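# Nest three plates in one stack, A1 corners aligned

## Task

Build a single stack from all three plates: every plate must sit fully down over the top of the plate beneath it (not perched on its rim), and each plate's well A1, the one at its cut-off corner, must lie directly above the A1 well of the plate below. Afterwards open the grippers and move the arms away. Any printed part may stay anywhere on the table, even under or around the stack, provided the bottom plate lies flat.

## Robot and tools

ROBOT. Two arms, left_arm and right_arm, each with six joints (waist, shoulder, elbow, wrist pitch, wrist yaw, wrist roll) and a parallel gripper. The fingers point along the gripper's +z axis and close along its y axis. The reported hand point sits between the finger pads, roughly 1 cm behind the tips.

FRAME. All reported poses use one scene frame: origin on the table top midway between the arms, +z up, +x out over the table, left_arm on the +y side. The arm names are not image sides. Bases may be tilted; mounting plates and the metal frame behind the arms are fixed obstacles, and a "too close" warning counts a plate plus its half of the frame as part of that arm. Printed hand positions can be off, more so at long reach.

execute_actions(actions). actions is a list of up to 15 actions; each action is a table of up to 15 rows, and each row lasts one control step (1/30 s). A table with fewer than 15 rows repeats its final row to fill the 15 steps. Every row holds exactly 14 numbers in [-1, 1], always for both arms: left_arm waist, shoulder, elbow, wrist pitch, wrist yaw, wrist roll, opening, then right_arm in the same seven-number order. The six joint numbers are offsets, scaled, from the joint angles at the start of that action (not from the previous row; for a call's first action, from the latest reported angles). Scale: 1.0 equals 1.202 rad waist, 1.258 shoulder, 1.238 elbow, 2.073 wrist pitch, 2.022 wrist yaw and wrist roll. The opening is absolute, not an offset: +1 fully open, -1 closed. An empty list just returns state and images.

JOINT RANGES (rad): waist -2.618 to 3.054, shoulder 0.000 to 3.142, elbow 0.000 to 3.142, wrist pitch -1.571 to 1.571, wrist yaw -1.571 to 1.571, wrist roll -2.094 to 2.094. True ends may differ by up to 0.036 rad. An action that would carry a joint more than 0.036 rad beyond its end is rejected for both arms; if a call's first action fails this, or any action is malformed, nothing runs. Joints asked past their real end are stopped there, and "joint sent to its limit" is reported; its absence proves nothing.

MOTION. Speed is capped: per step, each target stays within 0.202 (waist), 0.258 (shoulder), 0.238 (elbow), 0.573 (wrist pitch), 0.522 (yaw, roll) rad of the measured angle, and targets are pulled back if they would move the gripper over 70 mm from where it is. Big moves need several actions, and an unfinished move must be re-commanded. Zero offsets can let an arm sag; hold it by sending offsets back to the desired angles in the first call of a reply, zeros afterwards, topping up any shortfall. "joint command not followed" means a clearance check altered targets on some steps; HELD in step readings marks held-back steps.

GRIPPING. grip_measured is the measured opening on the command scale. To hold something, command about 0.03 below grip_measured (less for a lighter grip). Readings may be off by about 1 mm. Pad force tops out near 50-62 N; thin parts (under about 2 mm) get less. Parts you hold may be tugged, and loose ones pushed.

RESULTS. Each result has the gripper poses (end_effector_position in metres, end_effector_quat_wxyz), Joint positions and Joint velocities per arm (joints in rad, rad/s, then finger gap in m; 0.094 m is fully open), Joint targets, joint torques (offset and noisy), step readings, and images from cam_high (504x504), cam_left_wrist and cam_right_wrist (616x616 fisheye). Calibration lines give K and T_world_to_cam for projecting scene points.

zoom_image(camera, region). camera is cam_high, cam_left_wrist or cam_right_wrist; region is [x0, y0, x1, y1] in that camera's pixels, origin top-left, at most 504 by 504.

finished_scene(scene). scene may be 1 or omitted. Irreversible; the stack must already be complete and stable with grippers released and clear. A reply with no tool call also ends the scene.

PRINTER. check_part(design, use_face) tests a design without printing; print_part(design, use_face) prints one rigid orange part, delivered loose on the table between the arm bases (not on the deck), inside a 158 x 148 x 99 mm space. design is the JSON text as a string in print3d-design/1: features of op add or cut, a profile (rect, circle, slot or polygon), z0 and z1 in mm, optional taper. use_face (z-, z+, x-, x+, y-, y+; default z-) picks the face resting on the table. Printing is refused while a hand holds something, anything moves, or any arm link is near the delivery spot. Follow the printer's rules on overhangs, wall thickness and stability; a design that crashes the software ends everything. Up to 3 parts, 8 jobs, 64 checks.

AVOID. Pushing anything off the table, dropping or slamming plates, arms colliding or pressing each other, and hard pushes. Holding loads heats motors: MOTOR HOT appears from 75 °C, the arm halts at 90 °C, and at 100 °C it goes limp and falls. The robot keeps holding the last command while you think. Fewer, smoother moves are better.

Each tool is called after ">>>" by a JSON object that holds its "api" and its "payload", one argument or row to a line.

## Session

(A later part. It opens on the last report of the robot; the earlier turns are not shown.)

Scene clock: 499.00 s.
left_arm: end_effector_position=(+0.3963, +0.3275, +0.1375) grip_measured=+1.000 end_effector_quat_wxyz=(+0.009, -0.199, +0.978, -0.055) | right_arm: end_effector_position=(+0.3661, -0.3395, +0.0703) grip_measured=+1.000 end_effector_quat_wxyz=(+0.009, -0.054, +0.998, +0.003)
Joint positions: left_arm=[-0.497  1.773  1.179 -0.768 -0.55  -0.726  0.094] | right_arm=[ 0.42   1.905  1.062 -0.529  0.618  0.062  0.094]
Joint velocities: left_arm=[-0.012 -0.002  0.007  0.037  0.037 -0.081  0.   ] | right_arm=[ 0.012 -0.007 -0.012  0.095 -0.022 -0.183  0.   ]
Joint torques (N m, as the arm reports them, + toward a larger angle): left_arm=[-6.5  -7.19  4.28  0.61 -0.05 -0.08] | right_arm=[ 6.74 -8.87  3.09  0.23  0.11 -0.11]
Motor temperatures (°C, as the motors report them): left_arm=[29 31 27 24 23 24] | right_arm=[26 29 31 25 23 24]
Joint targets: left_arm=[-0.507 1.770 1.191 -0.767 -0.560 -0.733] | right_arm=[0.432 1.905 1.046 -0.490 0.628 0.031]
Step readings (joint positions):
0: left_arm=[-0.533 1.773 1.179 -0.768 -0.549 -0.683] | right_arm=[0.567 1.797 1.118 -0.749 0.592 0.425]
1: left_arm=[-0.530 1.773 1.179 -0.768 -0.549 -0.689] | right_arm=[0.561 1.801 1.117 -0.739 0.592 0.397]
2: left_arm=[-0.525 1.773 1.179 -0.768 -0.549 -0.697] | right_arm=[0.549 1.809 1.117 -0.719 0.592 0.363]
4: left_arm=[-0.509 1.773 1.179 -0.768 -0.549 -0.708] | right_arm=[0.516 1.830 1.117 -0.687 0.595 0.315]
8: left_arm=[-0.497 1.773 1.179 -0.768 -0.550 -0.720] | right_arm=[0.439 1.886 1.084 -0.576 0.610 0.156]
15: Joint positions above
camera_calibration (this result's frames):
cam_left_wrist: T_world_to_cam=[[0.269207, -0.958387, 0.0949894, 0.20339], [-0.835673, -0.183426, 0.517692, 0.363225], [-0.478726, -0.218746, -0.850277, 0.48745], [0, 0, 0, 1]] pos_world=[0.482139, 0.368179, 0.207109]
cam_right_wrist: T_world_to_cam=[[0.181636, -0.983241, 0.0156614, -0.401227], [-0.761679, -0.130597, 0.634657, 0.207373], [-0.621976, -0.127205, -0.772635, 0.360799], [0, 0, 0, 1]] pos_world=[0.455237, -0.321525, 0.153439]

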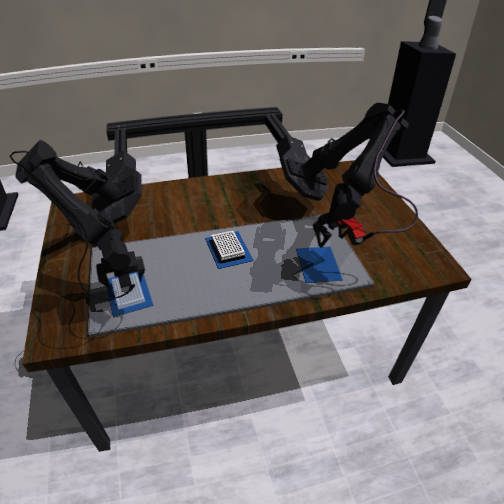

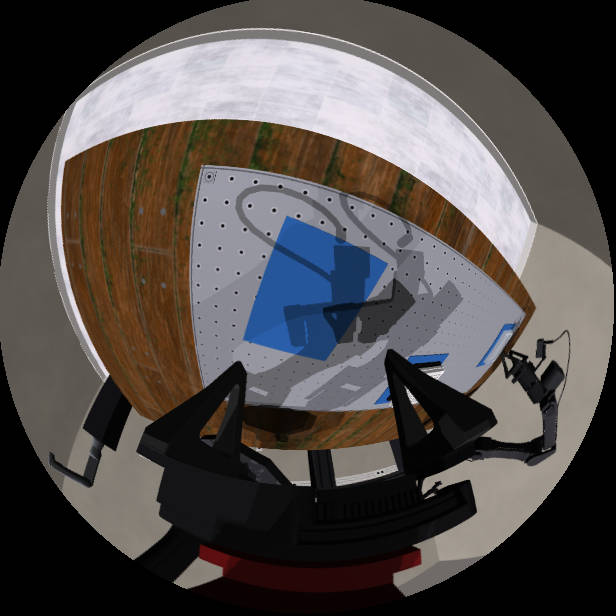

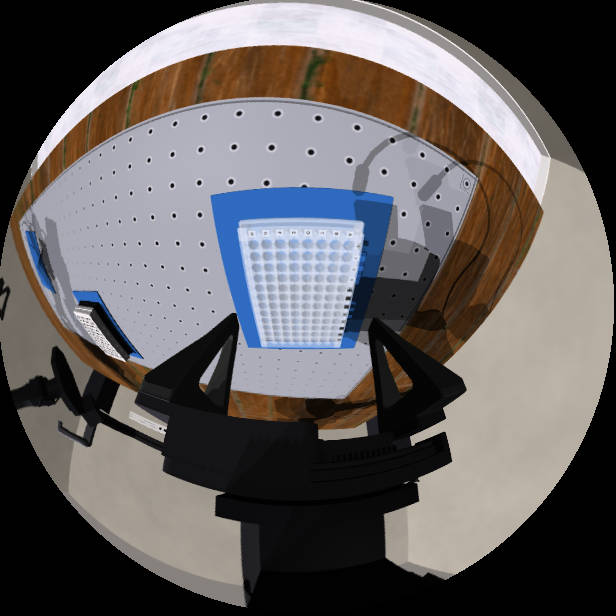

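>>> {"api": "execute_actions", "payload": {
  "actions": [
    [[-0.008,0,0.01,0,0,0,1,-0.025,0.05,-0.032,0.057,0.002,-0.057,1]]
  ]
}}

>>> {"api": "zoom_image", "payload": {
  "camera": "cam_right_wrist",
  "region": [180, 180, 440, 400]
}}

Scene clock: 514.43 s.
left_arm: end_effector_position=(+0.3963, +0.3275, +0.1375) grip_measured=+1.000 end_effector_quat_wxyz=(+0.009, -0.199, +0.978, -0.055) | right_arm: end_effector_position=(+0.3655, -0.3376, +0.0475) grip_measured=+1.000 end_effector_quat_wxyz=(+0.008, -0.089, +0.996, -0.001)
Joint positions: left_arm=[-0.497  1.773  1.179 -0.768 -0.55  -0.728  0.094] | right_arm=[ 0.388  1.961  1.044 -0.435  0.619 -0.044  0.094]
Joint velocities: left_arm=[-0.007 -0.002  0.007  0.007  0.007  0.007  0.   ] | right_arm=[ 0.007 -0.007 -0.002 -0.037  0.007 -0.066  0.   ]
Joint torques (N m, as the arm reports them, + toward a larger angle): left_arm=[-6.46 -6.94  4.31  0.6   0.07 -0.02] | right_arm=[ 5.99 -8.52  2.44  0.25  0.02 -0.11]
Motor temperatures (°C, as the motors report them): left_arm=[28 31 27 24 23 24] | right_arm=[27 30 30 25 23 24]
Joint targets: left_arm=[-0.507 1.773 1.191 -0.768 -0.550 -0.726] | right_arm=[0.389 1.968 1.022 -0.411 0.622 -0.053]
Step readings (joint positions):
0: left_arm=[-0.497 1.773 1.179 -0.768 -0.550 -0.728] | right_arm=[0.420 1.905 1.062 -0.510 0.619 0.037]
1: left_arm=[-0.497 1.773 1.179 -0.768 -0.550 -0.728] | right_arm=[0.417 1.910 1.061 -0.502 0.619 0.025]
2: left_arm=[-0.497 1.773 1.179 -0.768 -0.550 -0.728] | right_arm=[0.412 1.919 1.061 -0.484 0.619 0.011]
4: left_arm=[-0.497 1.773 1.179 -0.768 -0.550 -0.728] | right_arm=[0.399 1.944 1.060 -0.461 0.619 -0.010]
8: left_arm=[-0.497 1.773 1.179 -0.768 -0.550 -0.728] | right_arm=[0.388 1.961 1.045 -0.446 0.619 -0.032]
15: Joint positions above
camera_calibration (this result's frames):
cam_left_wrist: T_world_to_cam=[[0.270675, -0.957972, 0.0950043, 0.20267], [-0.835312, -0.184662, 0.517836, 0.363467], [-0.478528, -0.219523, -0.850188, 0.487614], [0, 0, 0, 1]] pos_world=[0.482088, 0.368314, 0.207093]
cam_right_wrist: T_world_to_cam=[[0.249235, -0.968137, 0.0243524, -0.418851], [-0.750388, -0.17716, 0.636814, 0.201695], [-0.612209, -0.17699, -0.770633, 0.322601], [0, 0, 0, 1]] pos_world=[0.453241, -0.312676, 0.130364]

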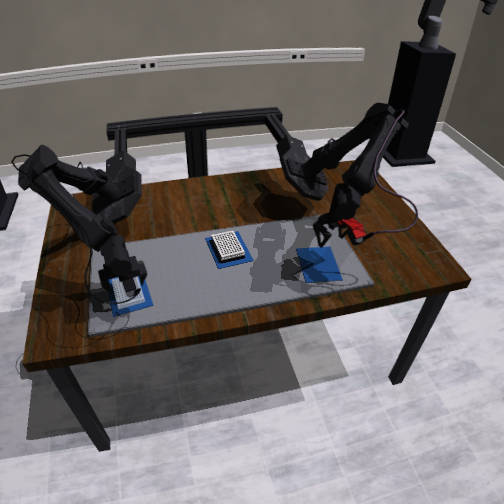

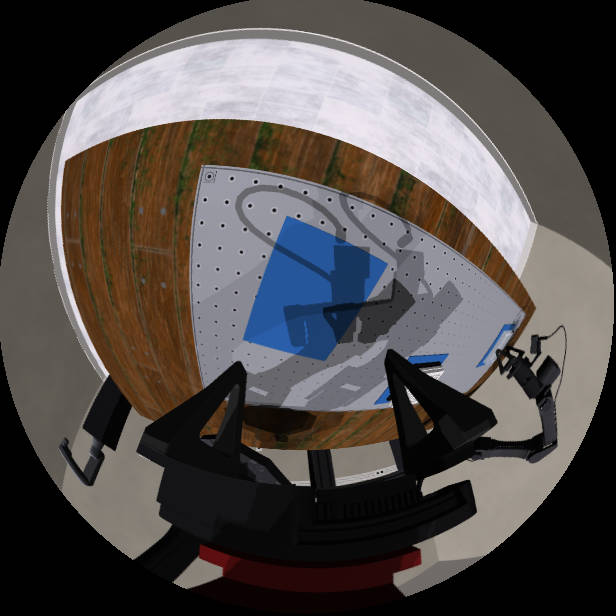

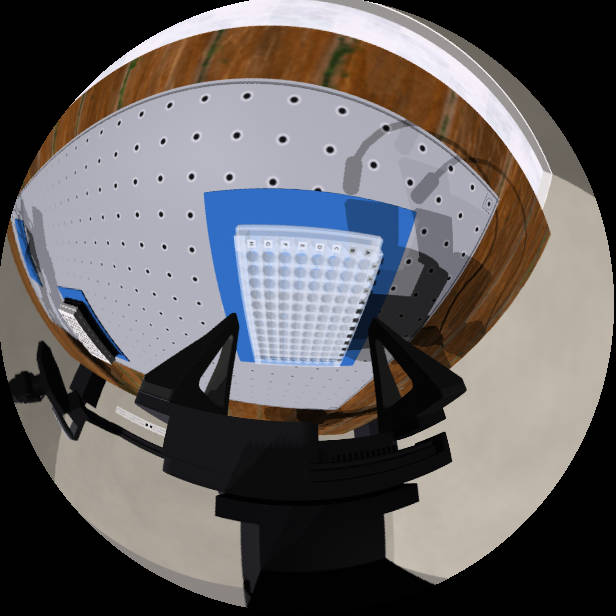

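Region (180, 180, 440, 400) of cam_right_wrist's 616x616 image, scaled by 1.938, with more detail than that image has; it fills the top 426 rows of this view, and the rest is white.

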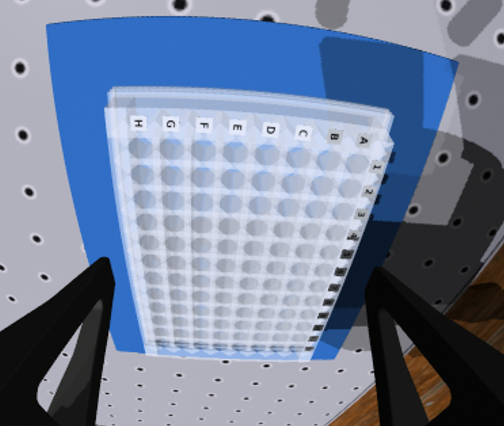

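>>> {"api": "execute_actions", "payload": {
  "actions": [
    [[-0.008,0,0.01,0,0,0,1,-0.018,0.035,-0.024,0.031,0.0,-0.011,1]]
  ]
}}

>>> {"api": "zoom_image", "payload": {
  "camera": "cam_right_wrist",
  "region": [180, 180, 440, 400]
}}

Scene clock: 523.27 s.
left_arm: end_effector_position=(+0.3963, +0.3275, +0.1375) grip_measured=+1.000 end_effector_quat_wxyz=(+0.009, -0.199, +0.978, -0.055) | right_arm: end_effector_position=(+0.3655, -0.3380, +0.0343) grip_measured=+1.000 end_effector_quat_wxyz=(+0.005, -0.086, +0.996, -0.004)
Joint positions: left_arm=[-0.497  1.773  1.179 -0.768 -0.55  -0.728  0.094] | right_arm=[ 0.366  1.997  1.044 -0.392  0.619 -0.059  0.094]
Joint velocities: left_arm=[-0.002 -0.017 -0.007 -0.007  0.081 -0.037  0.   ] | right_arm=[ 0.007  0.007 -0.012  0.066 -0.037 -0.051  0.   ]
Joint torques (N m, as the arm reports them, + toward a larger angle): left_arm=[-6.45 -6.97  4.31  0.6   0.07 -0.04] | right_arm=[ 5.85 -8.42  1.67  0.29  0.   -0.06]
Motor temperatures (°C, as the motors report them): left_arm=[28 31 27 24 23 24] | right_arm=[27 30 30 25 23 24]
Joint targets: left_arm=[-0.507 1.773 1.191 -0.768 -0.550 -0.728] | right_arm=[0.366 2.006 1.014 -0.370 0.619 -0.066]
Step readings (joint positions):
0: left_arm=[-0.497 1.773 1.179 -0.768 -0.550 -0.728] | right_arm=[0.388 1.961 1.044 -0.431 0.619 -0.047]
1: left_arm=[-0.497 1.773 1.179 -0.768 -0.550 -0.728] | right_arm=[0.386 1.965 1.044 -0.427 0.619 -0.049]
2: left_arm=[-0.497 1.773 1.179 -0.768 -0.550 -0.728] | right_arm=[0.383 1.970 1.044 -0.417 0.619 -0.051]
4: left_arm=[-0.497 1.773 1.179 -0.768 -0.550 -0.728] | right_arm=[0.374 1.985 1.044 -0.405 0.619 -0.054]
8: left_arm=[-0.497 1.773 1.179 -0.768 -0.550 -0.728] | right_arm=[0.366 1.997 1.044 -0.400 0.619 -0.058]
15: Joint positions above
camera_calibration (this result's frames):
cam_left_wrist: T_world_to_cam=[[0.270675, -0.957972, 0.0950043, 0.20267], [-0.835312, -0.184662, 0.517836, 0.363467], [-0.478528, -0.219523, -0.850188, 0.487614], [0, 0, 0, 1]] pos_world=[0.482088, 0.368314, 0.207093]
cam_right_wrist: T_world_to_cam=[[0.243491, -0.969494, 0.0281831, -0.417474], [-0.74757, -0.169083, 0.642301, 0.211487], [-0.617942, -0.177463, -0.765934, 0.314158], [0, 0, 0, 1]] pos_world=[0.453884, -0.313228, 0.116552]

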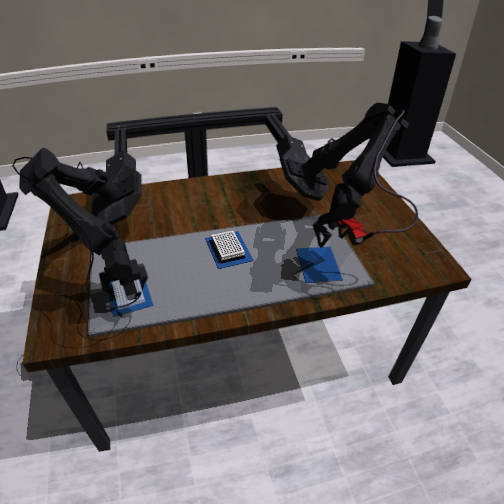

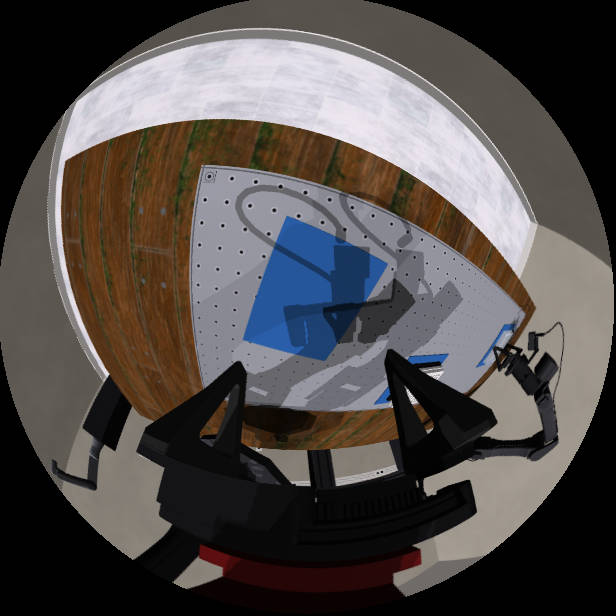

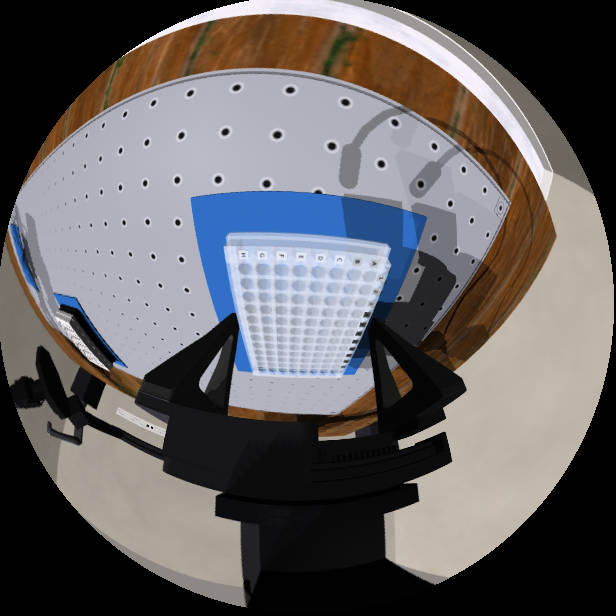

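Region (180, 180, 440, 400) of cam_right_wrist's 616x616 image, scaled by 1.938, with more detail than that image has; it fills the top 426 rows of this view, and the rest is white.

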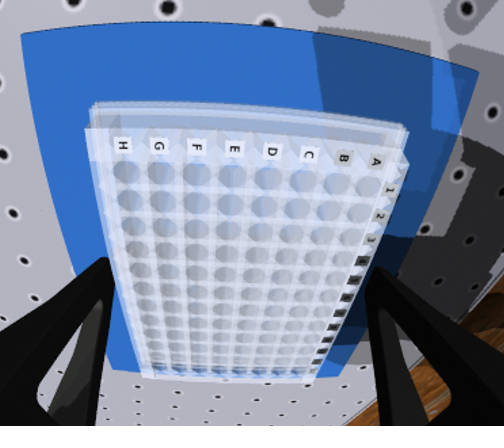

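>>> {"api": "execute_actions", "payload": {
  "actions": [
    [[-0.008,0,0.01,0,0,0,1,-0.011,0.018,-0.036,0.032,-0.011,-0.01,1]]
  ]
}}

>>> {"api": "zoom_image", "payload": {
  "camera": "cam_right_wrist",
  "region": [180, 180, 440, 400]
}}

Scene clock: 533.47 s.
left_arm: end_effector_position=(+0.3963, +0.3275, +0.1375) grip_measured=+1.000 end_effector_quat_wxyz=(+0.009, -0.199, +0.978, -0.055) | right_arm: end_effector_position=(+0.3639, -0.3371, +0.0287) grip_measured=+1.000 end_effector_quat_wxyz=(+0.007, -0.085, +0.996, -0.001)
Joint positions: left_arm=[-0.497  1.773  1.179 -0.768 -0.55  -0.728  0.094] | right_arm=[ 0.357  2.005  1.028 -0.357  0.612 -0.071  0.094]
Joint velocities: left_arm=[ 0.002  0.012 -0.022  0.007 -0.066  0.007  0.   ] | right_arm=[ 0.002  0.007  0.002  0.022 -0.037  0.022  0.   ]
Joint torques (N m, as the arm reports them, + toward a larger angle): left_arm=[-6.47 -6.96  4.31  0.6   0.07 -0.03] | right_arm=[ 5.8  -7.93  1.72  0.36 -0.17 -0.1 ]
Motor temperatures (°C, as the motors report them): left_arm=[28 31 27 24 23 24] | right_arm=[27 30 29 25 23 24]
Joint targets: left_arm=[-0.507 1.773 1.191 -0.768 -0.550 -0.728] | right_arm=[0.353 2.020 0.999 -0.326 0.597 -0.080]
Step readings (joint positions):
0: left_arm=[-0.497 1.773 1.179 -0.768 -0.550 -0.728] | right_arm=[0.366 1.997 1.044 -0.391 0.619 -0.060]
1: left_arm=[-0.497 1.773 1.179 -0.768 -0.550 -0.728] | right_arm=[0.365 1.997 1.041 -0.384 0.618 -0.062]
2: left_arm=[-0.497 1.773 1.179 -0.768 -0.550 -0.728] | right_arm=[0.364 1.998 1.037 -0.374 0.615 -0.064]
4: left_arm=[-0.497 1.773 1.179 -0.768 -0.550 -0.728] | right_arm=[0.359 2.002 1.030 -0.363 0.612 -0.067]
8: left_arm=[-0.497 1.773 1.179 -0.768 -0.550 -0.728] | right_arm=[0.357 2.005 1.028 -0.357 0.612 -0.071]
15: Joint positions above
camera_calibration (this result's frames):
cam_left_wrist: T_world_to_cam=[[0.270675, -0.957972, 0.0950043, 0.20267], [-0.835312, -0.184662, 0.517836, 0.363467], [-0.478528, -0.219523, -0.850188, 0.487614], [0, 0, 0, 1]] pos_world=[0.482088, 0.368314, 0.207093]
cam_right_wrist: T_world_to_cam=[[0.241037, -0.970226, 0.0237265, -0.415252], [-0.750708, -0.170896, 0.638148, 0.214706], [-0.615093, -0.171629, -0.769548, 0.310068], [0, 0, 0, 1]] pos_world=[0.451993, -0.31298, 0.111451]

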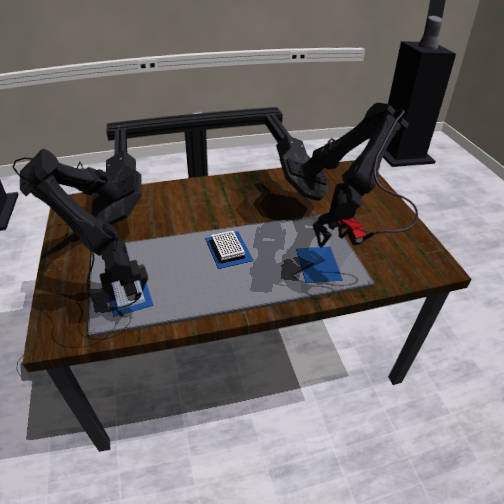

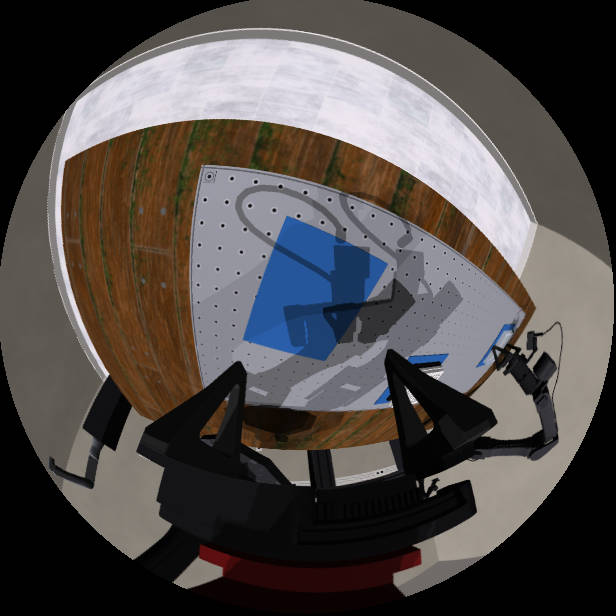

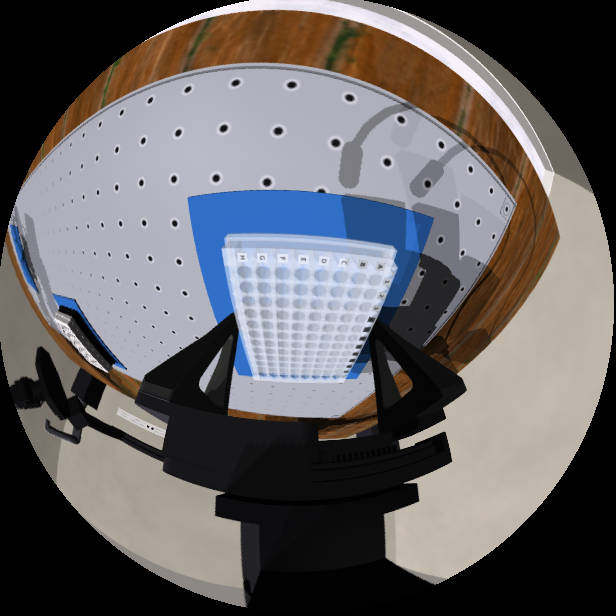

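Region (180, 180, 440, 400) of cam_right_wrist's 616x616 image, scaled by 1.938, with more detail than that image has; it fills the top 426 rows of this view, and the rest is white.

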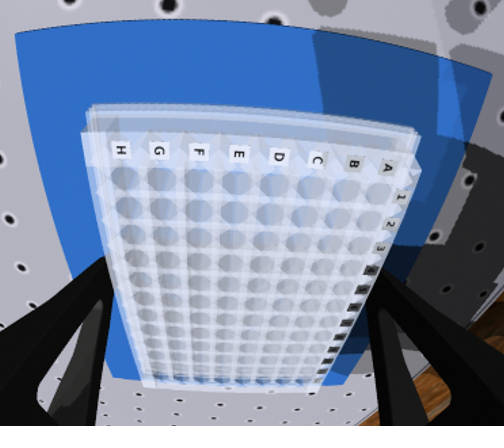

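>>> {"api": "execute_actions", "payload": {
  "actions": [
    [[-0.008,0,0.01,0,0,0,1,0.003,0.0,-0.01,0.009,0,0,0.72]]
  ]
}}

Scene clock: 537.43 s.
left_arm: end_effector_position=(+0.3963, +0.3275, +0.1375) grip_measured=+1.000 end_effector_quat_wxyz=(+0.009, -0.199, +0.978, -0.055) | right_arm: end_effector_position=(+0.3641, -0.3376, +0.0287) grip_measured=+0.773 end_effector_quat_wxyz=(+0.007, -0.085, +0.996, -0.002)
Joint positions: left_arm=[-0.497  1.773  1.179 -0.768 -0.55  -0.728  0.094] | right_arm=[ 0.357  2.005  1.028 -0.356  0.615 -0.071  0.083]
Joint velocities: left_arm=[-0.002  0.002 -0.007  0.037 -0.11   0.022  0.   ] | right_arm=[-0.007 -0.022 -0.007  0.051 -0.007 -0.007 -0.   ]
Joint torques (N m, as the arm reports them, + toward a larger angle): left_arm=[-6.49 -6.94  4.31  0.6   0.07 -0.04] | right_arm=[ 6.21 -9.23  2.76  0.27 -0.03  0.  ]
Motor temperatures (°C, as the motors report them): left_arm=[28 31 27 24 23 24] | right_arm=[27 30 29 25 23 24]
Joint targets: left_arm=[-0.507 1.773 1.191 -0.768 -0.550 -0.728] | right_arm=[0.361 2.005 1.015 -0.338 0.612 -0.071]
Step readings (joint positions):
0: left_arm=[-0.497 1.773 1.179 -0.768 -0.550 -0.728] | right_arm=[0.357 2.005 1.028 -0.357 0.612 -0.071]
1: left_arm=[-0.497 1.773 1.179 -0.768 -0.550 -0.728] | right_arm=[0.357 2.005 1.028 -0.357 0.613 -0.071]
2: left_arm=[-0.497 1.773 1.179 -0.768 -0.550 -0.728] | right_arm=[0.357 2.005 1.028 -0.356 0.614 -0.071]
4: left_arm=[-0.497 1.773 1.179 -0.768 -0.550 -0.728] | right_arm=[0.357 2.005 1.028 -0.356 0.615 -0.071]
8: left_arm=[-0.497 1.773 1.179 -0.768 -0.550 -0.728] | right_arm=[0.357 2.005 1.028 -0.356 0.615 -0.071]
15: Joint positions above
camera_calibration (this result's frames):
cam_left_wrist: T_world_to_cam=[[0.270675, -0.957972, 0.0950043, 0.20267], [-0.835312, -0.184662, 0.517836, 0.363467], [-0.478528, -0.219523, -0.850188, 0.487614], [0, 0, 0, 1]] pos_world=[0.482088, 0.368314, 0.207093]
cam_right_wrist: T_world_to_cam=[[0.240554, -0.970275, 0.0264519, -0.415666], [-0.751353, -0.168887, 0.637924, 0.215703], [-0.614494, -0.17333, -0.769645, 0.309333], [0, 0, 0, 1]] pos_world=[0.452142, -0.313265, 0.11147]

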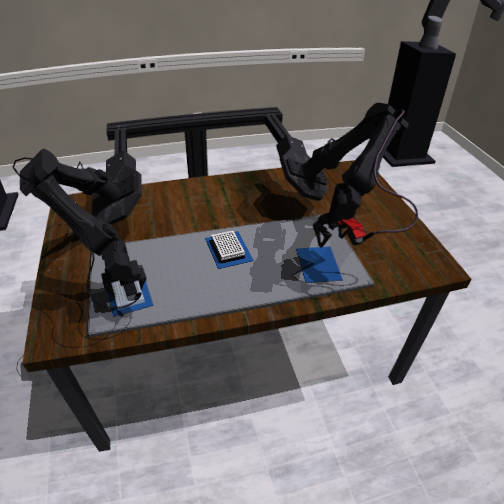

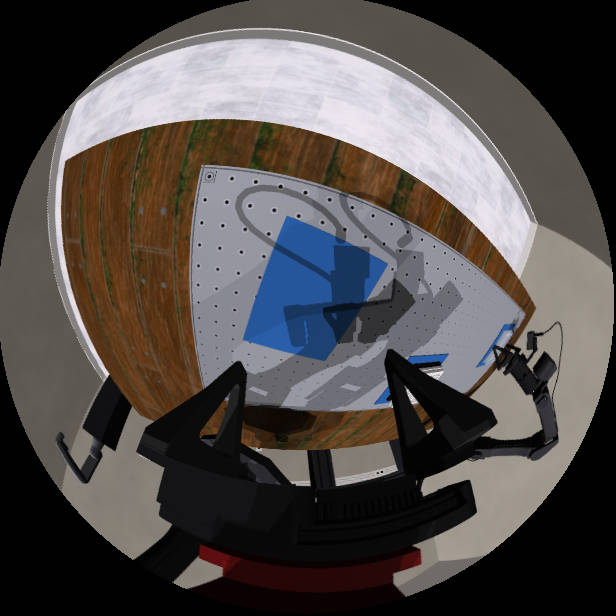

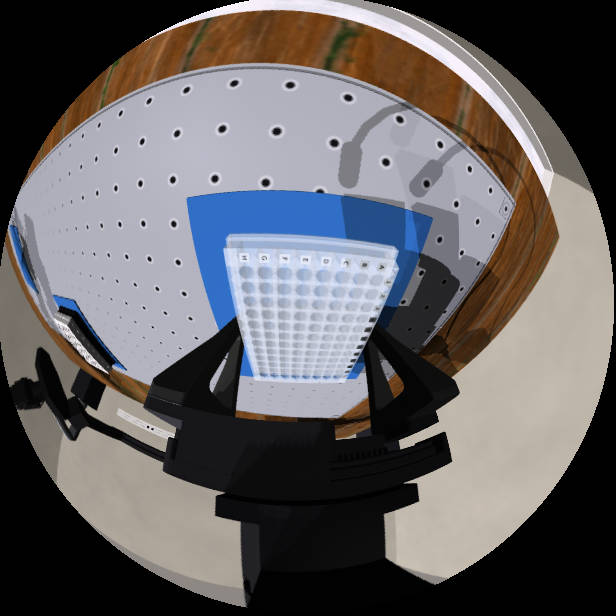

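>>> {"api": "execute_actions", "payload": {
  "actions": [
    [[-0.008,0,0.01,0,0,0,1,0.036,-0.047,0.025,-0.033,0,0,0.735]],
    [[-0.008,0,0.01,0,0,0,1,0.008,-0.008,0.008,0.004,0,-0.38,0.735]],
    [[-0.008,0,0.01,0,0,0,1,0.008,-0.008,0.008,0.004,0,-0.38,0.735]],
    [[-0.008,0,0.01,0,0,0,1,0.008,-0.008,0.008,0.004,0,0,0.735]]
  ]
}}

Scene clock: 552.37 s.
left_arm: end_effector_position=(+0.3963, +0.3275, +0.1375) grip_measured=+1.000 end_effector_quat_wxyz=(+0.009, -0.199, +0.978, -0.055) | right_arm: end_effector_position=(+0.3676, -0.3373, +0.0473) grip_measured=+0.773 end_effector_quat_wxyz=(-0.014, +0.734, -0.679, +0.011)
Joint positions: left_arm=[-0.497  1.773  1.179 -0.768 -0.55  -0.728  0.094] | right_arm=[ 0.386  1.953  1.028 -0.401  0.615 -1.531  0.083]
Joint velocities: left_arm=[-0.002  0.002 -0.017 -0.007  0.051 -0.037  0.   ] | right_arm=[-0.002 -0.002 -0.007  0.081  0.066 -0.007 -0.001]
Joint torques (N m, as the arm reports them, + toward a larger angle): left_arm=[-6.46 -6.96  4.29  0.6   0.06 -0.03] | right_arm=[  6.55 -10.03   4.47   0.22  -0.01   0.02]
Motor temperatures (°C, as the motors report them): left_arm=[28 30 27 24 23 24] | right_arm=[27 30 29 24 23 24]
Joint targets: left_arm=[-0.507 1.773 1.191 -0.768 -0.550 -0.728] | right_arm=[0.396 1.943 1.038 -0.393 0.615 -1.529]
Step readings (joint positions; steps 1 to 15: 1st action; 16 to 30: 2nd action; 31 to 45: 3rd action; 46 to 60: 4th action):
0: left_arm=[-0.497 1.773 1.179 -0.768 -0.550 -0.728] | right_arm=[0.357 2.005 1.028 -0.356 0.615 -0.071]
1: left_arm=[-0.497 1.773 1.179 -0.768 -0.550 -0.728] | right_arm=[0.360 1.999 1.028 -0.360 0.615 -0.071]
2: left_arm=[-0.497 1.773 1.179 -0.768 -0.550 -0.728] | right_arm=[0.364 1.990 1.028 -0.374 0.615 -0.071]
4: left_arm=[-0.497 1.773 1.179 -0.768 -0.550 -0.728] | right_arm=[0.375 1.969 1.028 -0.388 0.615 -0.071]
8: left_arm=[-0.497 1.773 1.179 -0.768 -0.550 -0.728] | right_arm=[0.386 1.953 1.028 -0.392 0.615 -0.071]
15: left_arm=[-0.497 1.773 1.179 -0.768 -0.550 -0.728] | right_arm=[0.386 1.953 1.028 -0.403 0.615 -0.071]
16: left_arm=[-0.497 1.773 1.179 -0.768 -0.550 -0.728] | right_arm=[0.386 1.953 1.028 -0.402 0.615 -0.145]
17: left_arm=[-0.497 1.773 1.179 -0.768 -0.550 -0.728] | right_arm=[0.386 1.953 1.028 -0.402 0.615 -0.244]
19: left_arm=[-0.497 1.773 1.179 -0.768 -0.550 -0.728] | right_arm=[0.386 1.953 1.028 -0.402 0.615 -0.437]
23: left_arm=[-0.497 1.773 1.179 -0.768 -0.550 -0.728] | right_arm=[0.386 1.953 1.028 -0.402 0.615 -0.672]
30: left_arm=[-0.497 1.773 1.179 -0.768 -0.550 -0.728] | right_arm=[0.386 1.953 1.028 -0.402 0.615 -0.800]
31: left_arm=[-0.497 1.773 1.179 -0.768 -0.550 -0.728] | right_arm=[0.386 1.953 1.028 -0.401 0.615 -0.876]
32: left_arm=[-0.497 1.773 1.179 -0.768 -0.550 -0.728] | right_arm=[0.386 1.953 1.028 -0.401 0.615 -0.975]
34: left_arm=[-0.497 1.773 1.179 -0.768 -0.550 -0.728] | right_arm=[0.386 1.953 1.028 -0.401 0.615 -1.168]
38: left_arm=[-0.497 1.773 1.179 -0.768 -0.550 -0.728] | right_arm=[0.386 1.953 1.028 -0.401 0.615 -1.402]
45: left_arm=[-0.497 1.773 1.179 -0.768 -0.550 -0.728] | right_arm=[0.386 1.953 1.028 -0.401 0.615 -1.529]
46: left_arm=[-0.497 1.773 1.179 -0.768 -0.550 -0.728] | right_arm=[0.386 1.953 1.028 -0.401 0.615 -1.531]
47: left_arm=[-0.497 1.773 1.179 -0.768 -0.550 -0.728] | right_arm=[0.386 1.953 1.028 -0.401 0.615 -1.531]
49: left_arm=[-0.497 1.773 1.179 -0.768 -0.550 -0.728] | right_arm=[0.386 1.953 1.028 -0.401 0.615 -1.531]
53: left_arm=[-0.497 1.773 1.179 -0.768 -0.550 -0.728] | right_arm=[0.386 1.953 1.028 -0.401 0.615 -1.531]
60: Joint positions above
camera_calibration (this result's frames):
cam_left_wrist: T_world_to_cam=[[0.270675, -0.957972, 0.0950043, 0.20267], [-0.835312, -0.184662, 0.517836, 0.363467], [-0.478528, -0.219523, -0.850188, 0.487614], [0, 0, 0, 1]] pos_world=[0.482088, 0.368314, 0.207093]
cam_right_wrist: T_world_to_cam=[[0.98696, 0.150987, 0.0557905, -0.314354], [0.0793375, -0.75788, 0.647551, -0.297953], [0.140054, -0.634681, -0.759977, -0.107556], [0, 0, 0, 1]] pos_world=[0.348958, -0.246613, 0.128738]

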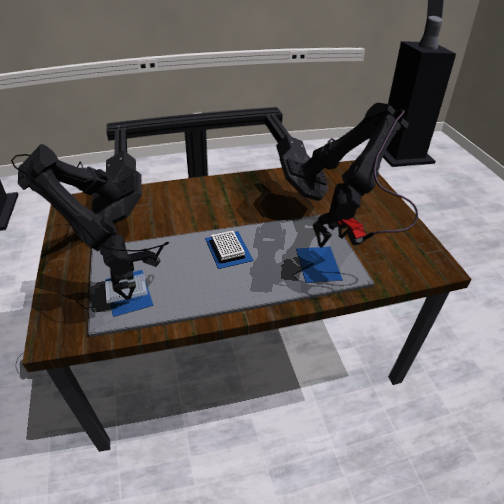

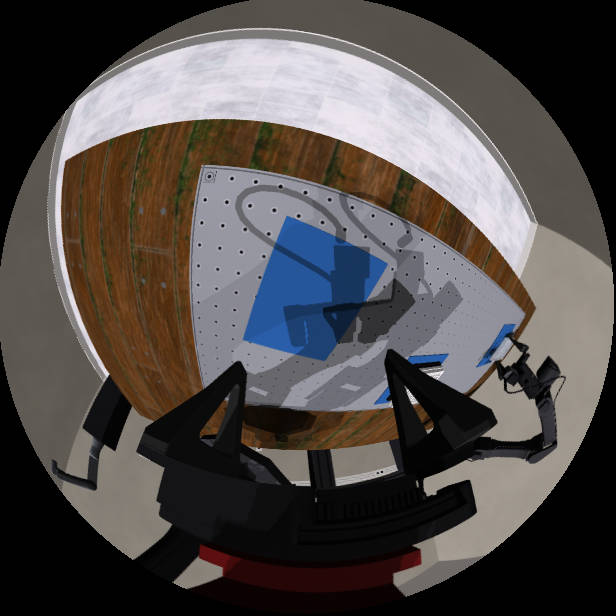

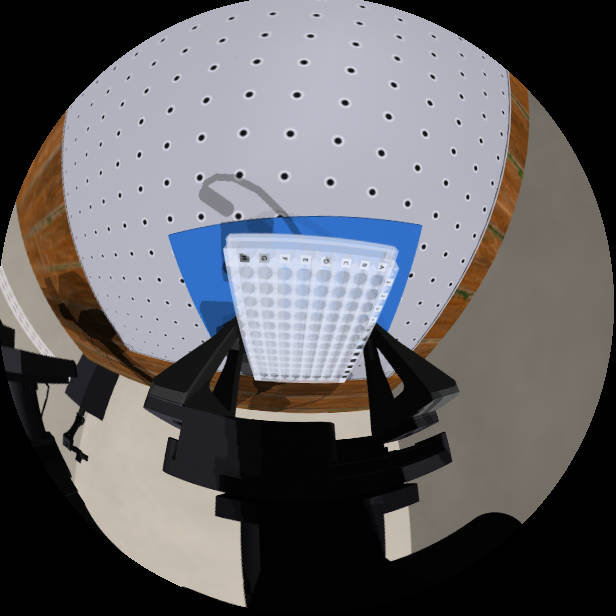

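>>> {"api": "execute_actions", "payload": {
  "actions": [
    [[-0.008,0,0.01,0,0,0,1,-0.012,0.024,0,0.014,0,0,0.735],[-0.008,0,0.01,0,0,0,1,-0.012,0.024,0,0.014,0,0,0.735],[-0.008,0,0.01,0,0,0,1,-0.012,0.024,0,0.014,0,0,0.735],[-0.008,0,0.01,0,0,0,1,-0.012,0.024,0,0.014,0,0,0.735],[-0.008,0,0.01,0,0,0,1,-0.025,0.047,0,0.027,0,0,0.735]],
    [[-0.008,0,0.01,0,0,0,1,0.003,0,0,0.008,0,0,1]]
  ]
}}

Scene clock: 563.63 s.
left_arm: end_effector_position=(+0.3963, +0.3275, +0.1375) grip_measured=+1.000 end_effector_quat_wxyz=(+0.009, -0.199, +0.978, -0.055) | right_arm: end_effector_position=(+0.3605, -0.3389, +0.0293) grip_measured=+1.000 end_effector_quat_wxyz=(+0.002, +0.731, -0.683, +0.003)
Joint positions: left_arm=[-0.497  1.773  1.179 -0.768 -0.55  -0.728  0.094] | right_arm=[ 0.357  2.002  1.028 -0.376  0.616 -1.531  0.094]
Joint velocities: left_arm=[ 0.002 -0.012 -0.027 -0.007  0.066  0.051  0.   ] | right_arm=[ 0.007 -0.002 -0.007  0.037  0.007  0.051  0.   ]
Joint torques (N m, as the arm reports them, + toward a larger angle): left_arm=[-6.46 -6.94  4.3   0.6   0.06 -0.04] | right_arm=[ 6.2  -9.23  3.53  0.31 -0.03 -0.01]
Motor temperatures (°C, as the motors report them): left_arm=[28 30 28 24 23 24] | right_arm=[27 31 29 24 23 24]
Joint targets: left_arm=[-0.507 1.773 1.191 -0.768 -0.550 -0.728] | right_arm=[0.360 2.002 1.028 -0.350 0.615 -1.531]
Step readings (joint positions; steps 1 to 15: 1st action; 16 to 30: 2nd action):
0: left_arm=[-0.497 1.773 1.179 -0.768 -0.550 -0.728] | right_arm=[0.386 1.953 1.028 -0.401 0.615 -1.531]
1: left_arm=[-0.497 1.773 1.179 -0.768 -0.550 -0.728] | right_arm=[0.385 1.954 1.028 -0.400 0.615 -1.531]
2: left_arm=[-0.497 1.773 1.179 -0.768 -0.550 -0.728] | right_arm=[0.383 1.957 1.028 -0.395 0.615 -1.531]
4: left_arm=[-0.497 1.773 1.179 -0.768 -0.550 -0.728] | right_arm=[0.378 1.965 1.028 -0.390 0.615 -1.531]
8: left_arm=[-0.497 1.773 1.179 -0.768 -0.550 -0.728] | right_arm=[0.360 1.995 1.028 -0.371 0.615 -1.531]
15: left_arm=[-0.497 1.773 1.179 -0.768 -0.550 -0.728] | right_arm=[0.357 2.002 1.028 -0.366 0.615 -1.531]
16: left_arm=[-0.497 1.773 1.179 -0.768 -0.550 -0.728] | right_arm=[0.357 2.002 1.028 -0.367 0.615 -1.531]
17: left_arm=[-0.497 1.773 1.179 -0.768 -0.550 -0.728] | right_arm=[0.357 2.002 1.028 -0.371 0.616 -1.531]
19: left_arm=[-0.497 1.773 1.179 -0.768 -0.550 -0.728] | right_arm=[0.357 2.002 1.028 -0.375 0.616 -1.531]
23: left_arm=[-0.497 1.773 1.179 -0.768 -0.550 -0.728] | right_arm=[0.357 2.002 1.028 -0.376 0.616 -1.531]
30: Joint positions above
camera_calibration (this result's frames):
cam_left_wrist: T_world_to_cam=[[0.270675, -0.957972, 0.0950043, 0.20267], [-0.835312, -0.184662, 0.517836, 0.363467], [-0.478528, -0.219523, -0.850188, 0.487614], [0, 0, 0, 1]] pos_world=[0.482088, 0.368314, 0.207093]
cam_right_wrist: T_world_to_cam=[[0.989721, 0.141638, 0.0197721, -0.309136], [0.0943983, -0.750875, 0.653664, -0.290149], [0.10743, -0.645078, -0.756527, -0.113152], [0, 0, 0, 1]] pos_world=[0.345504, -0.247072, 0.11017]

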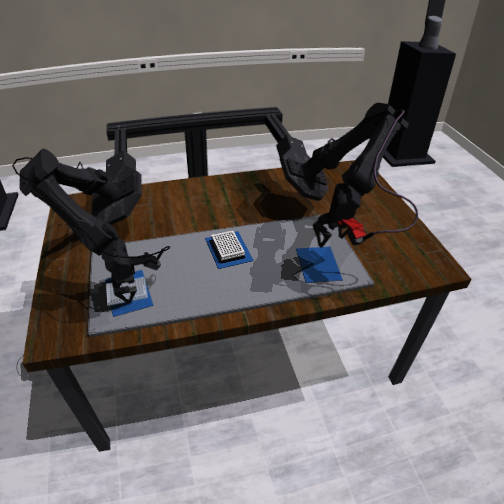

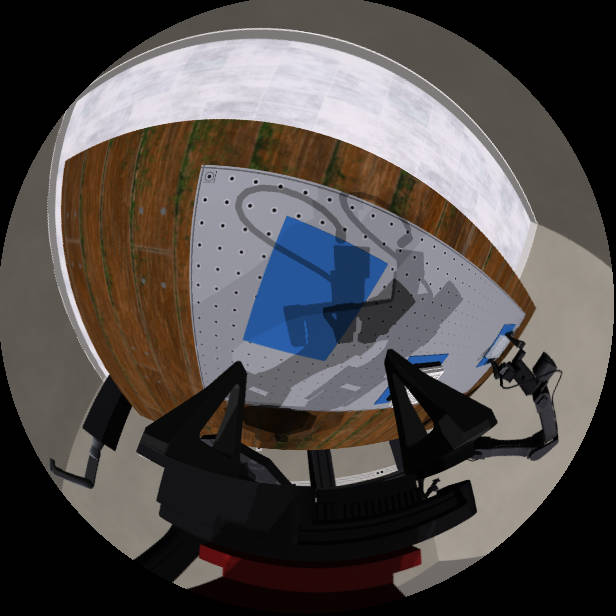

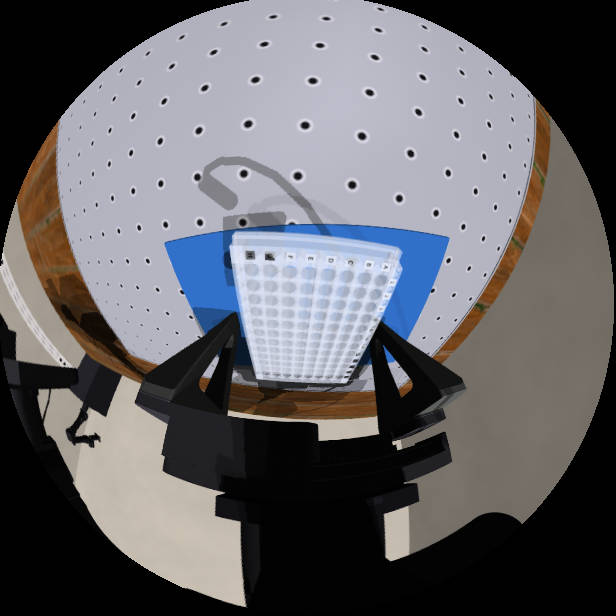

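>>> {"api": "execute_actions", "payload": {
  "actions": [
    [[-0.008,0,0.01,0,0,0,1,0.04,-0.052,0.01,-0.045,0,0,1]],
    [[-0.008,0,0.01,0,0,0,1,0.008,-0.008,0.008,0.0,0,0.55,1]],
    [[-0.008,0,0.01,0,0,0,1,0.008,-0.008,0.008,0.004,0,0.55,1]],
    [[-0.008,0,0.01,0,0,0,1,0.008,-0.008,0.008,0.004,0,0.55,1]],
    [[-0.008,0,0.01,0,0,0,1,0.008,-0.008,0.008,0.004,0,0.0,1]]
  ]
}}

Scene clock: 581.30 s.
left_arm: end_effector_position=(+0.3963, +0.3275, +0.1375) grip_measured=+1.000 end_effector_quat_wxyz=(+0.009, -0.199, +0.978, -0.055) | right_arm: end_effector_position=(+0.3620, -0.3384, +0.0515) grip_measured=+1.000 end_effector_quat_wxyz=(+0.005, +0.657, +0.754, +0.007)
Joint positions: left_arm=[-0.497  1.773  1.179 -0.768 -0.55  -0.728  0.094] | right_arm=[ 0.393  1.941  1.028 -0.442  0.617  1.574  0.094]
Joint velocities: left_arm=[-0.012 -0.012 -0.002 -0.037 -0.051 -0.022  0.   ] | right_arm=[-0.007  0.012 -0.007  0.007  0.037  0.022  0.   ]
Joint torques (N m, as the arm reports them, + toward a larger angle): left_arm=[-6.48 -6.93  4.3   0.6   0.07 -0.03] | right_arm=[ 6.47 -9.89  4.48  0.19 -0.01 -0.05]
Motor temperatures (°C, as the motors report them): left_arm=[28 30 28 24 23 24] | right_arm=[27 31 29 24 23 24]
Joint targets: left_arm=[-0.507 1.773 1.191 -0.768 -0.550 -0.728] | right_arm=[0.403 1.930 1.038 -0.433 0.617 1.569]
Step readings (joint positions; steps 1 to 15: 1st action; 16 to 30: 2nd action; 31 to 45: 3rd action; 46 to 60: 4th action; 61 to 75: 5th action):
0: left_arm=[-0.497 1.773 1.179 -0.768 -0.550 -0.728] | right_arm=[0.357 2.002 1.028 -0.376 0.616 -1.531]
1: left_arm=[-0.497 1.773 1.179 -0.768 -0.550 -0.728] | right_arm=[0.360 1.996 1.028 -0.385 0.617 -1.531]
2: left_arm=[-0.497 1.773 1.179 -0.768 -0.550 -0.728] | right_arm=[0.366 1.985 1.028 -0.402 0.617 -1.531]
4: left_arm=[-0.497 1.773 1.179 -0.768 -0.550 -0.728] | right_arm=[0.381 1.959 1.028 -0.420 0.617 -1.531]
8: left_arm=[-0.497 1.773 1.179 -0.768 -0.550 -0.728] | right_arm=[0.393 1.941 1.028 -0.428 0.617 -1.531]
15: left_arm=[-0.497 1.773 1.179 -0.768 -0.550 -0.728] | right_arm=[0.393 1.941 1.028 -0.440 0.617 -1.531]
16: left_arm=[-0.497 1.773 1.179 -0.768 -0.550 -0.728] | right_arm=[0.393 1.941 1.028 -0.441 0.617 -1.457]
17: left_arm=[-0.497 1.773 1.179 -0.768 -0.550 -0.728] | right_arm=[0.393 1.941 1.028 -0.441 0.617 -1.358]
19: left_arm=[-0.497 1.773 1.179 -0.768 -0.550 -0.728] | right_arm=[0.393 1.941 1.028 -0.441 0.617 -1.161]
23: left_arm=[-0.497 1.773 1.179 -0.768 -0.550 -0.728] | right_arm=[0.393 1.941 1.028 -0.441 0.617 -0.778]
30: left_arm=[-0.497 1.773 1.179 -0.768 -0.550 -0.728] | right_arm=[0.393 1.941 1.028 -0.441 0.617 -0.498]
31: left_arm=[-0.497 1.773 1.179 -0.768 -0.550 -0.728] | right_arm=[0.393 1.941 1.028 -0.442 0.617 -0.420]
32: left_arm=[-0.497 1.773 1.179 -0.768 -0.550 -0.728] | right_arm=[0.393 1.941 1.028 -0.442 0.617 -0.321]
34: left_arm=[-0.497 1.773 1.179 -0.768 -0.550 -0.728] | right_arm=[0.393 1.941 1.028 -0.442 0.617 -0.124]
38: left_arm=[-0.497 1.773 1.179 -0.768 -0.550 -0.728] | right_arm=[0.393 1.941 1.028 -0.442 0.617 0.258]
45: left_arm=[-0.497 1.773 1.179 -0.768 -0.550 -0.728] | right_arm=[0.393 1.941 1.028 -0.442 0.617 0.536]
46: left_arm=[-0.497 1.773 1.179 -0.768 -0.550 -0.728] | right_arm=[0.393 1.941 1.028 -0.442 0.617 0.614]
47: left_arm=[-0.497 1.773 1.179 -0.768 -0.550 -0.728] | right_arm=[0.393 1.941 1.028 -0.442 0.617 0.713]
49: left_arm=[-0.497 1.773 1.179 -0.768 -0.550 -0.728] | right_arm=[0.393 1.941 1.028 -0.442 0.617 0.910]
53: left_arm=[-0.497 1.773 1.179 -0.768 -0.550 -0.728] | right_arm=[0.393 1.941 1.028 -0.442 0.617 1.292]
60: left_arm=[-0.497 1.773 1.179 -0.768 -0.550 -0.728] | right_arm=[0.393 1.941 1.028 -0.442 0.617 1.569]
61: left_arm=[-0.497 1.773 1.179 -0.768 -0.550 -0.728] | right_arm=[0.393 1.941 1.028 -0.442 0.617 1.574]
62: left_arm=[-0.497 1.773 1.179 -0.768 -0.550 -0.728] | right_arm=[0.393 1.941 1.028 -0.442 0.617 1.574]
64: left_arm=[-0.497 1.773 1.179 -0.768 -0.550 -0.728] | right_arm=[0.393 1.941 1.028 -0.442 0.617 1.574]
68: left_arm=[-0.497 1.773 1.179 -0.768 -0.550 -0.728] | right_arm=[0.393 1.941 1.028 -0.442 0.617 1.574]
75: Joint positions above
camera_calibration (this result's frames):
cam_left_wrist: T_world_to_cam=[[0.270675, -0.957972, 0.0950043, 0.20267], [-0.835312, -0.184662, 0.517836, 0.363467], [-0.478528, -0.219523, -0.850188, 0.487614], [0, 0, 0, 1]] pos_world=[0.482088, 0.368314, 0.207093]
cam_right_wrist: T_world_to_cam=[[-0.977958, -0.208785, 0.00281865, 0.283406], [-0.157214, 0.745147, 0.648105, 0.293105], [-0.137415, 0.633376, -0.761546, 0.425313], [0, 0, 0, 1]] pos_world=[0.381683, -0.428619, 0.133134]

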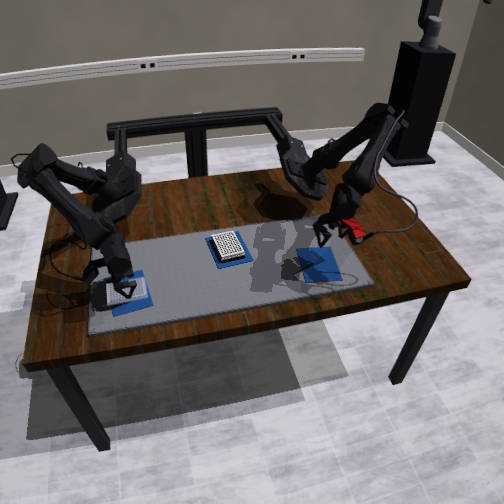

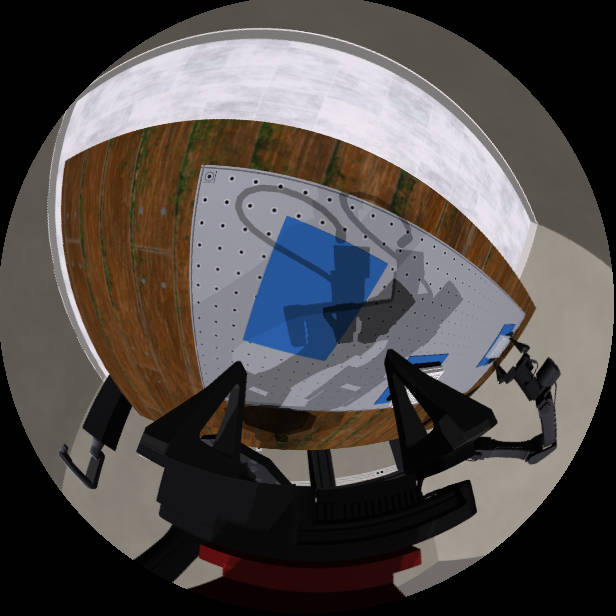

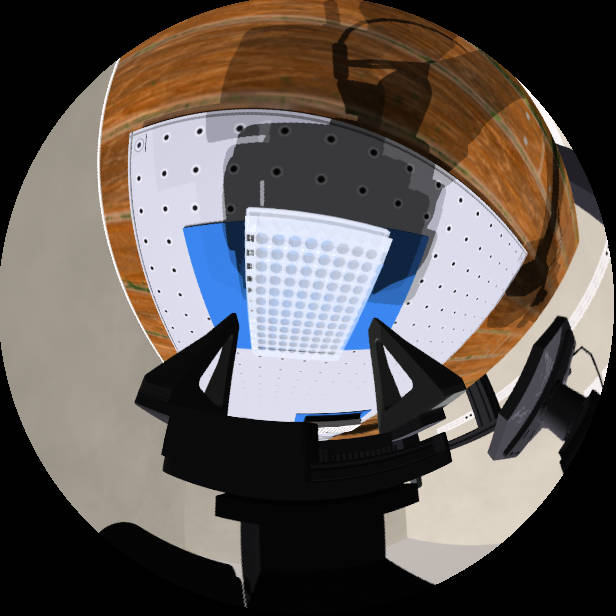

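>>> {"api": "execute_actions", "payload": {
  "actions": [
    [[-0.008,0,0.01,0,0,0,1,-0.016,0.03,0,0.028,0,0.027,1]]
  ]
}}

>>> {"api": "zoom_image", "payload": {
  "camera": "cam_right_wrist",
  "region": [180, 180, 440, 400]
}}

Scene clock: 588.20 s.
left_arm: end_effector_position=(+0.3963, +0.3275, +0.1375) grip_measured=+1.000 end_effector_quat_wxyz=(+0.009, -0.199, +0.978, -0.055) | right_arm: end_effector_position=(+0.3643, -0.3387, +0.0415) grip_measured=+1.000 end_effector_quat_wxyz=(+0.008, +0.683, +0.730, +0.007)
Joint positions: left_arm=[-0.497  1.773  1.179 -0.768 -0.55  -0.728  0.094] | right_arm=[ 0.375  1.968  1.028 -0.399  0.617  1.62   0.094]
Joint velocities: left_arm=[-0.002  0.007  0.007  0.022 -0.037 -0.095  0.   ] | right_arm=[ 0.002  0.002 -0.002  0.007 -0.022  0.007  0.   ]
Joint torques (N m, as the arm reports them, + toward a larger angle): left_arm=[-6.44 -6.95  4.32  0.6   0.07 -0.03] | right_arm=[ 5.58 -8.11  3.72  0.27 -0.01  0.02]
Motor temperatures (°C, as the motors report them): left_arm=[28 30 28 24 23 24] | right_arm=[27 31 29 24 23 24]
Joint targets: left_arm=[-0.507 1.773 1.191 -0.768 -0.550 -0.728] | right_arm=[0.374 1.978 1.028 -0.384 0.617 1.628]
Step readings (joint positions):
0: left_arm=[-0.497 1.773 1.179 -0.768 -0.550 -0.728] | right_arm=[0.393 1.941 1.028 -0.442 0.617 1.574]
1: left_arm=[-0.497 1.773 1.179 -0.768 -0.550 -0.728] | right_arm=[0.391 1.943 1.028 -0.438 0.617 1.581]
2: left_arm=[-0.497 1.773 1.179 -0.768 -0.550 -0.728] | right_arm=[0.389 1.947 1.028 -0.428 0.617 1.589]
4: left_arm=[-0.497 1.773 1.179 -0.768 -0.550 -0.728] | right_arm=[0.381 1.959 1.028 -0.415 0.617 1.601]
8: left_arm=[-0.497 1.773 1.179 -0.768 -0.550 -0.728] | right_arm=[0.375 1.968 1.028 -0.407 0.617 1.613]
15: Joint positions above
camera_calibration (this result's frames):
cam_left_wrist: T_world_to_cam=[[0.270675, -0.957972, 0.0950043, 0.20267], [-0.835312, -0.184662, 0.517836, 0.363467], [-0.478528, -0.219523, -0.850188, 0.487614], [0, 0, 0, 1]] pos_world=[0.482088, 0.368314, 0.207093]
cam_right_wrist: T_world_to_cam=[[-0.99006, -0.140643, -0.0000011461, 0.313269], [-0.107359, 0.755752, 0.645997, 0.285758], [-0.0908542, 0.639576, -0.76334, 0.403403], [0, 0, 0, 1]] pos_world=[0.377485, -0.42991, 0.123335]

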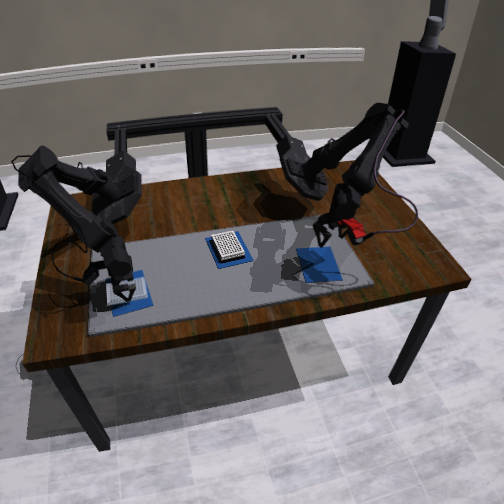

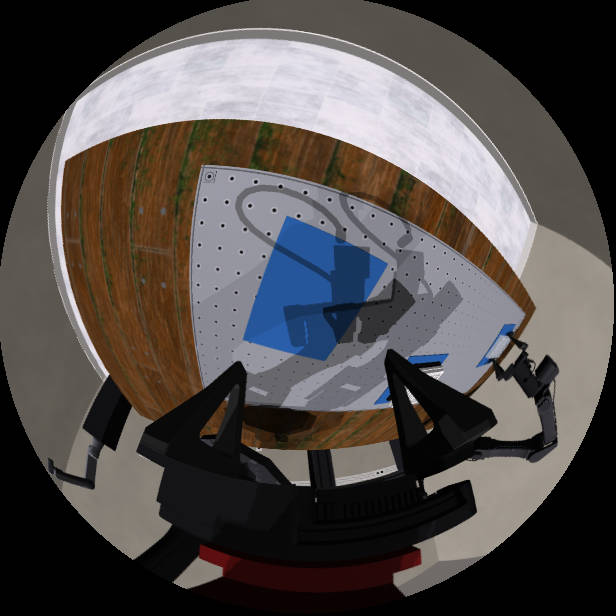

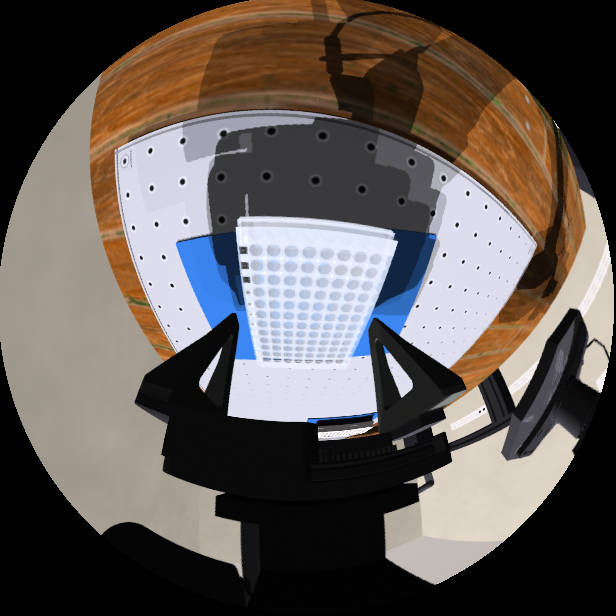

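Region (180, 180, 440, 400) of cam_right_wrist's 616x616 image, scaled by 1.938, with more detail than that image has; it fills the top 426 rows of this view, and the rest is white.

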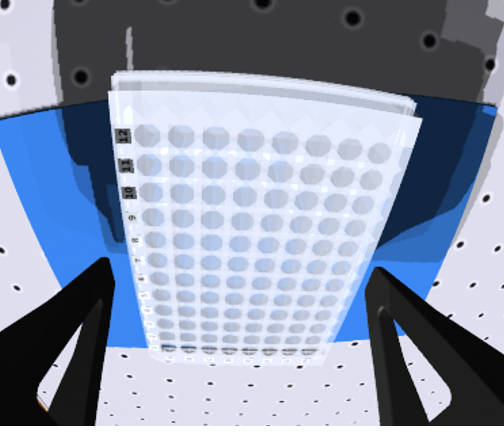

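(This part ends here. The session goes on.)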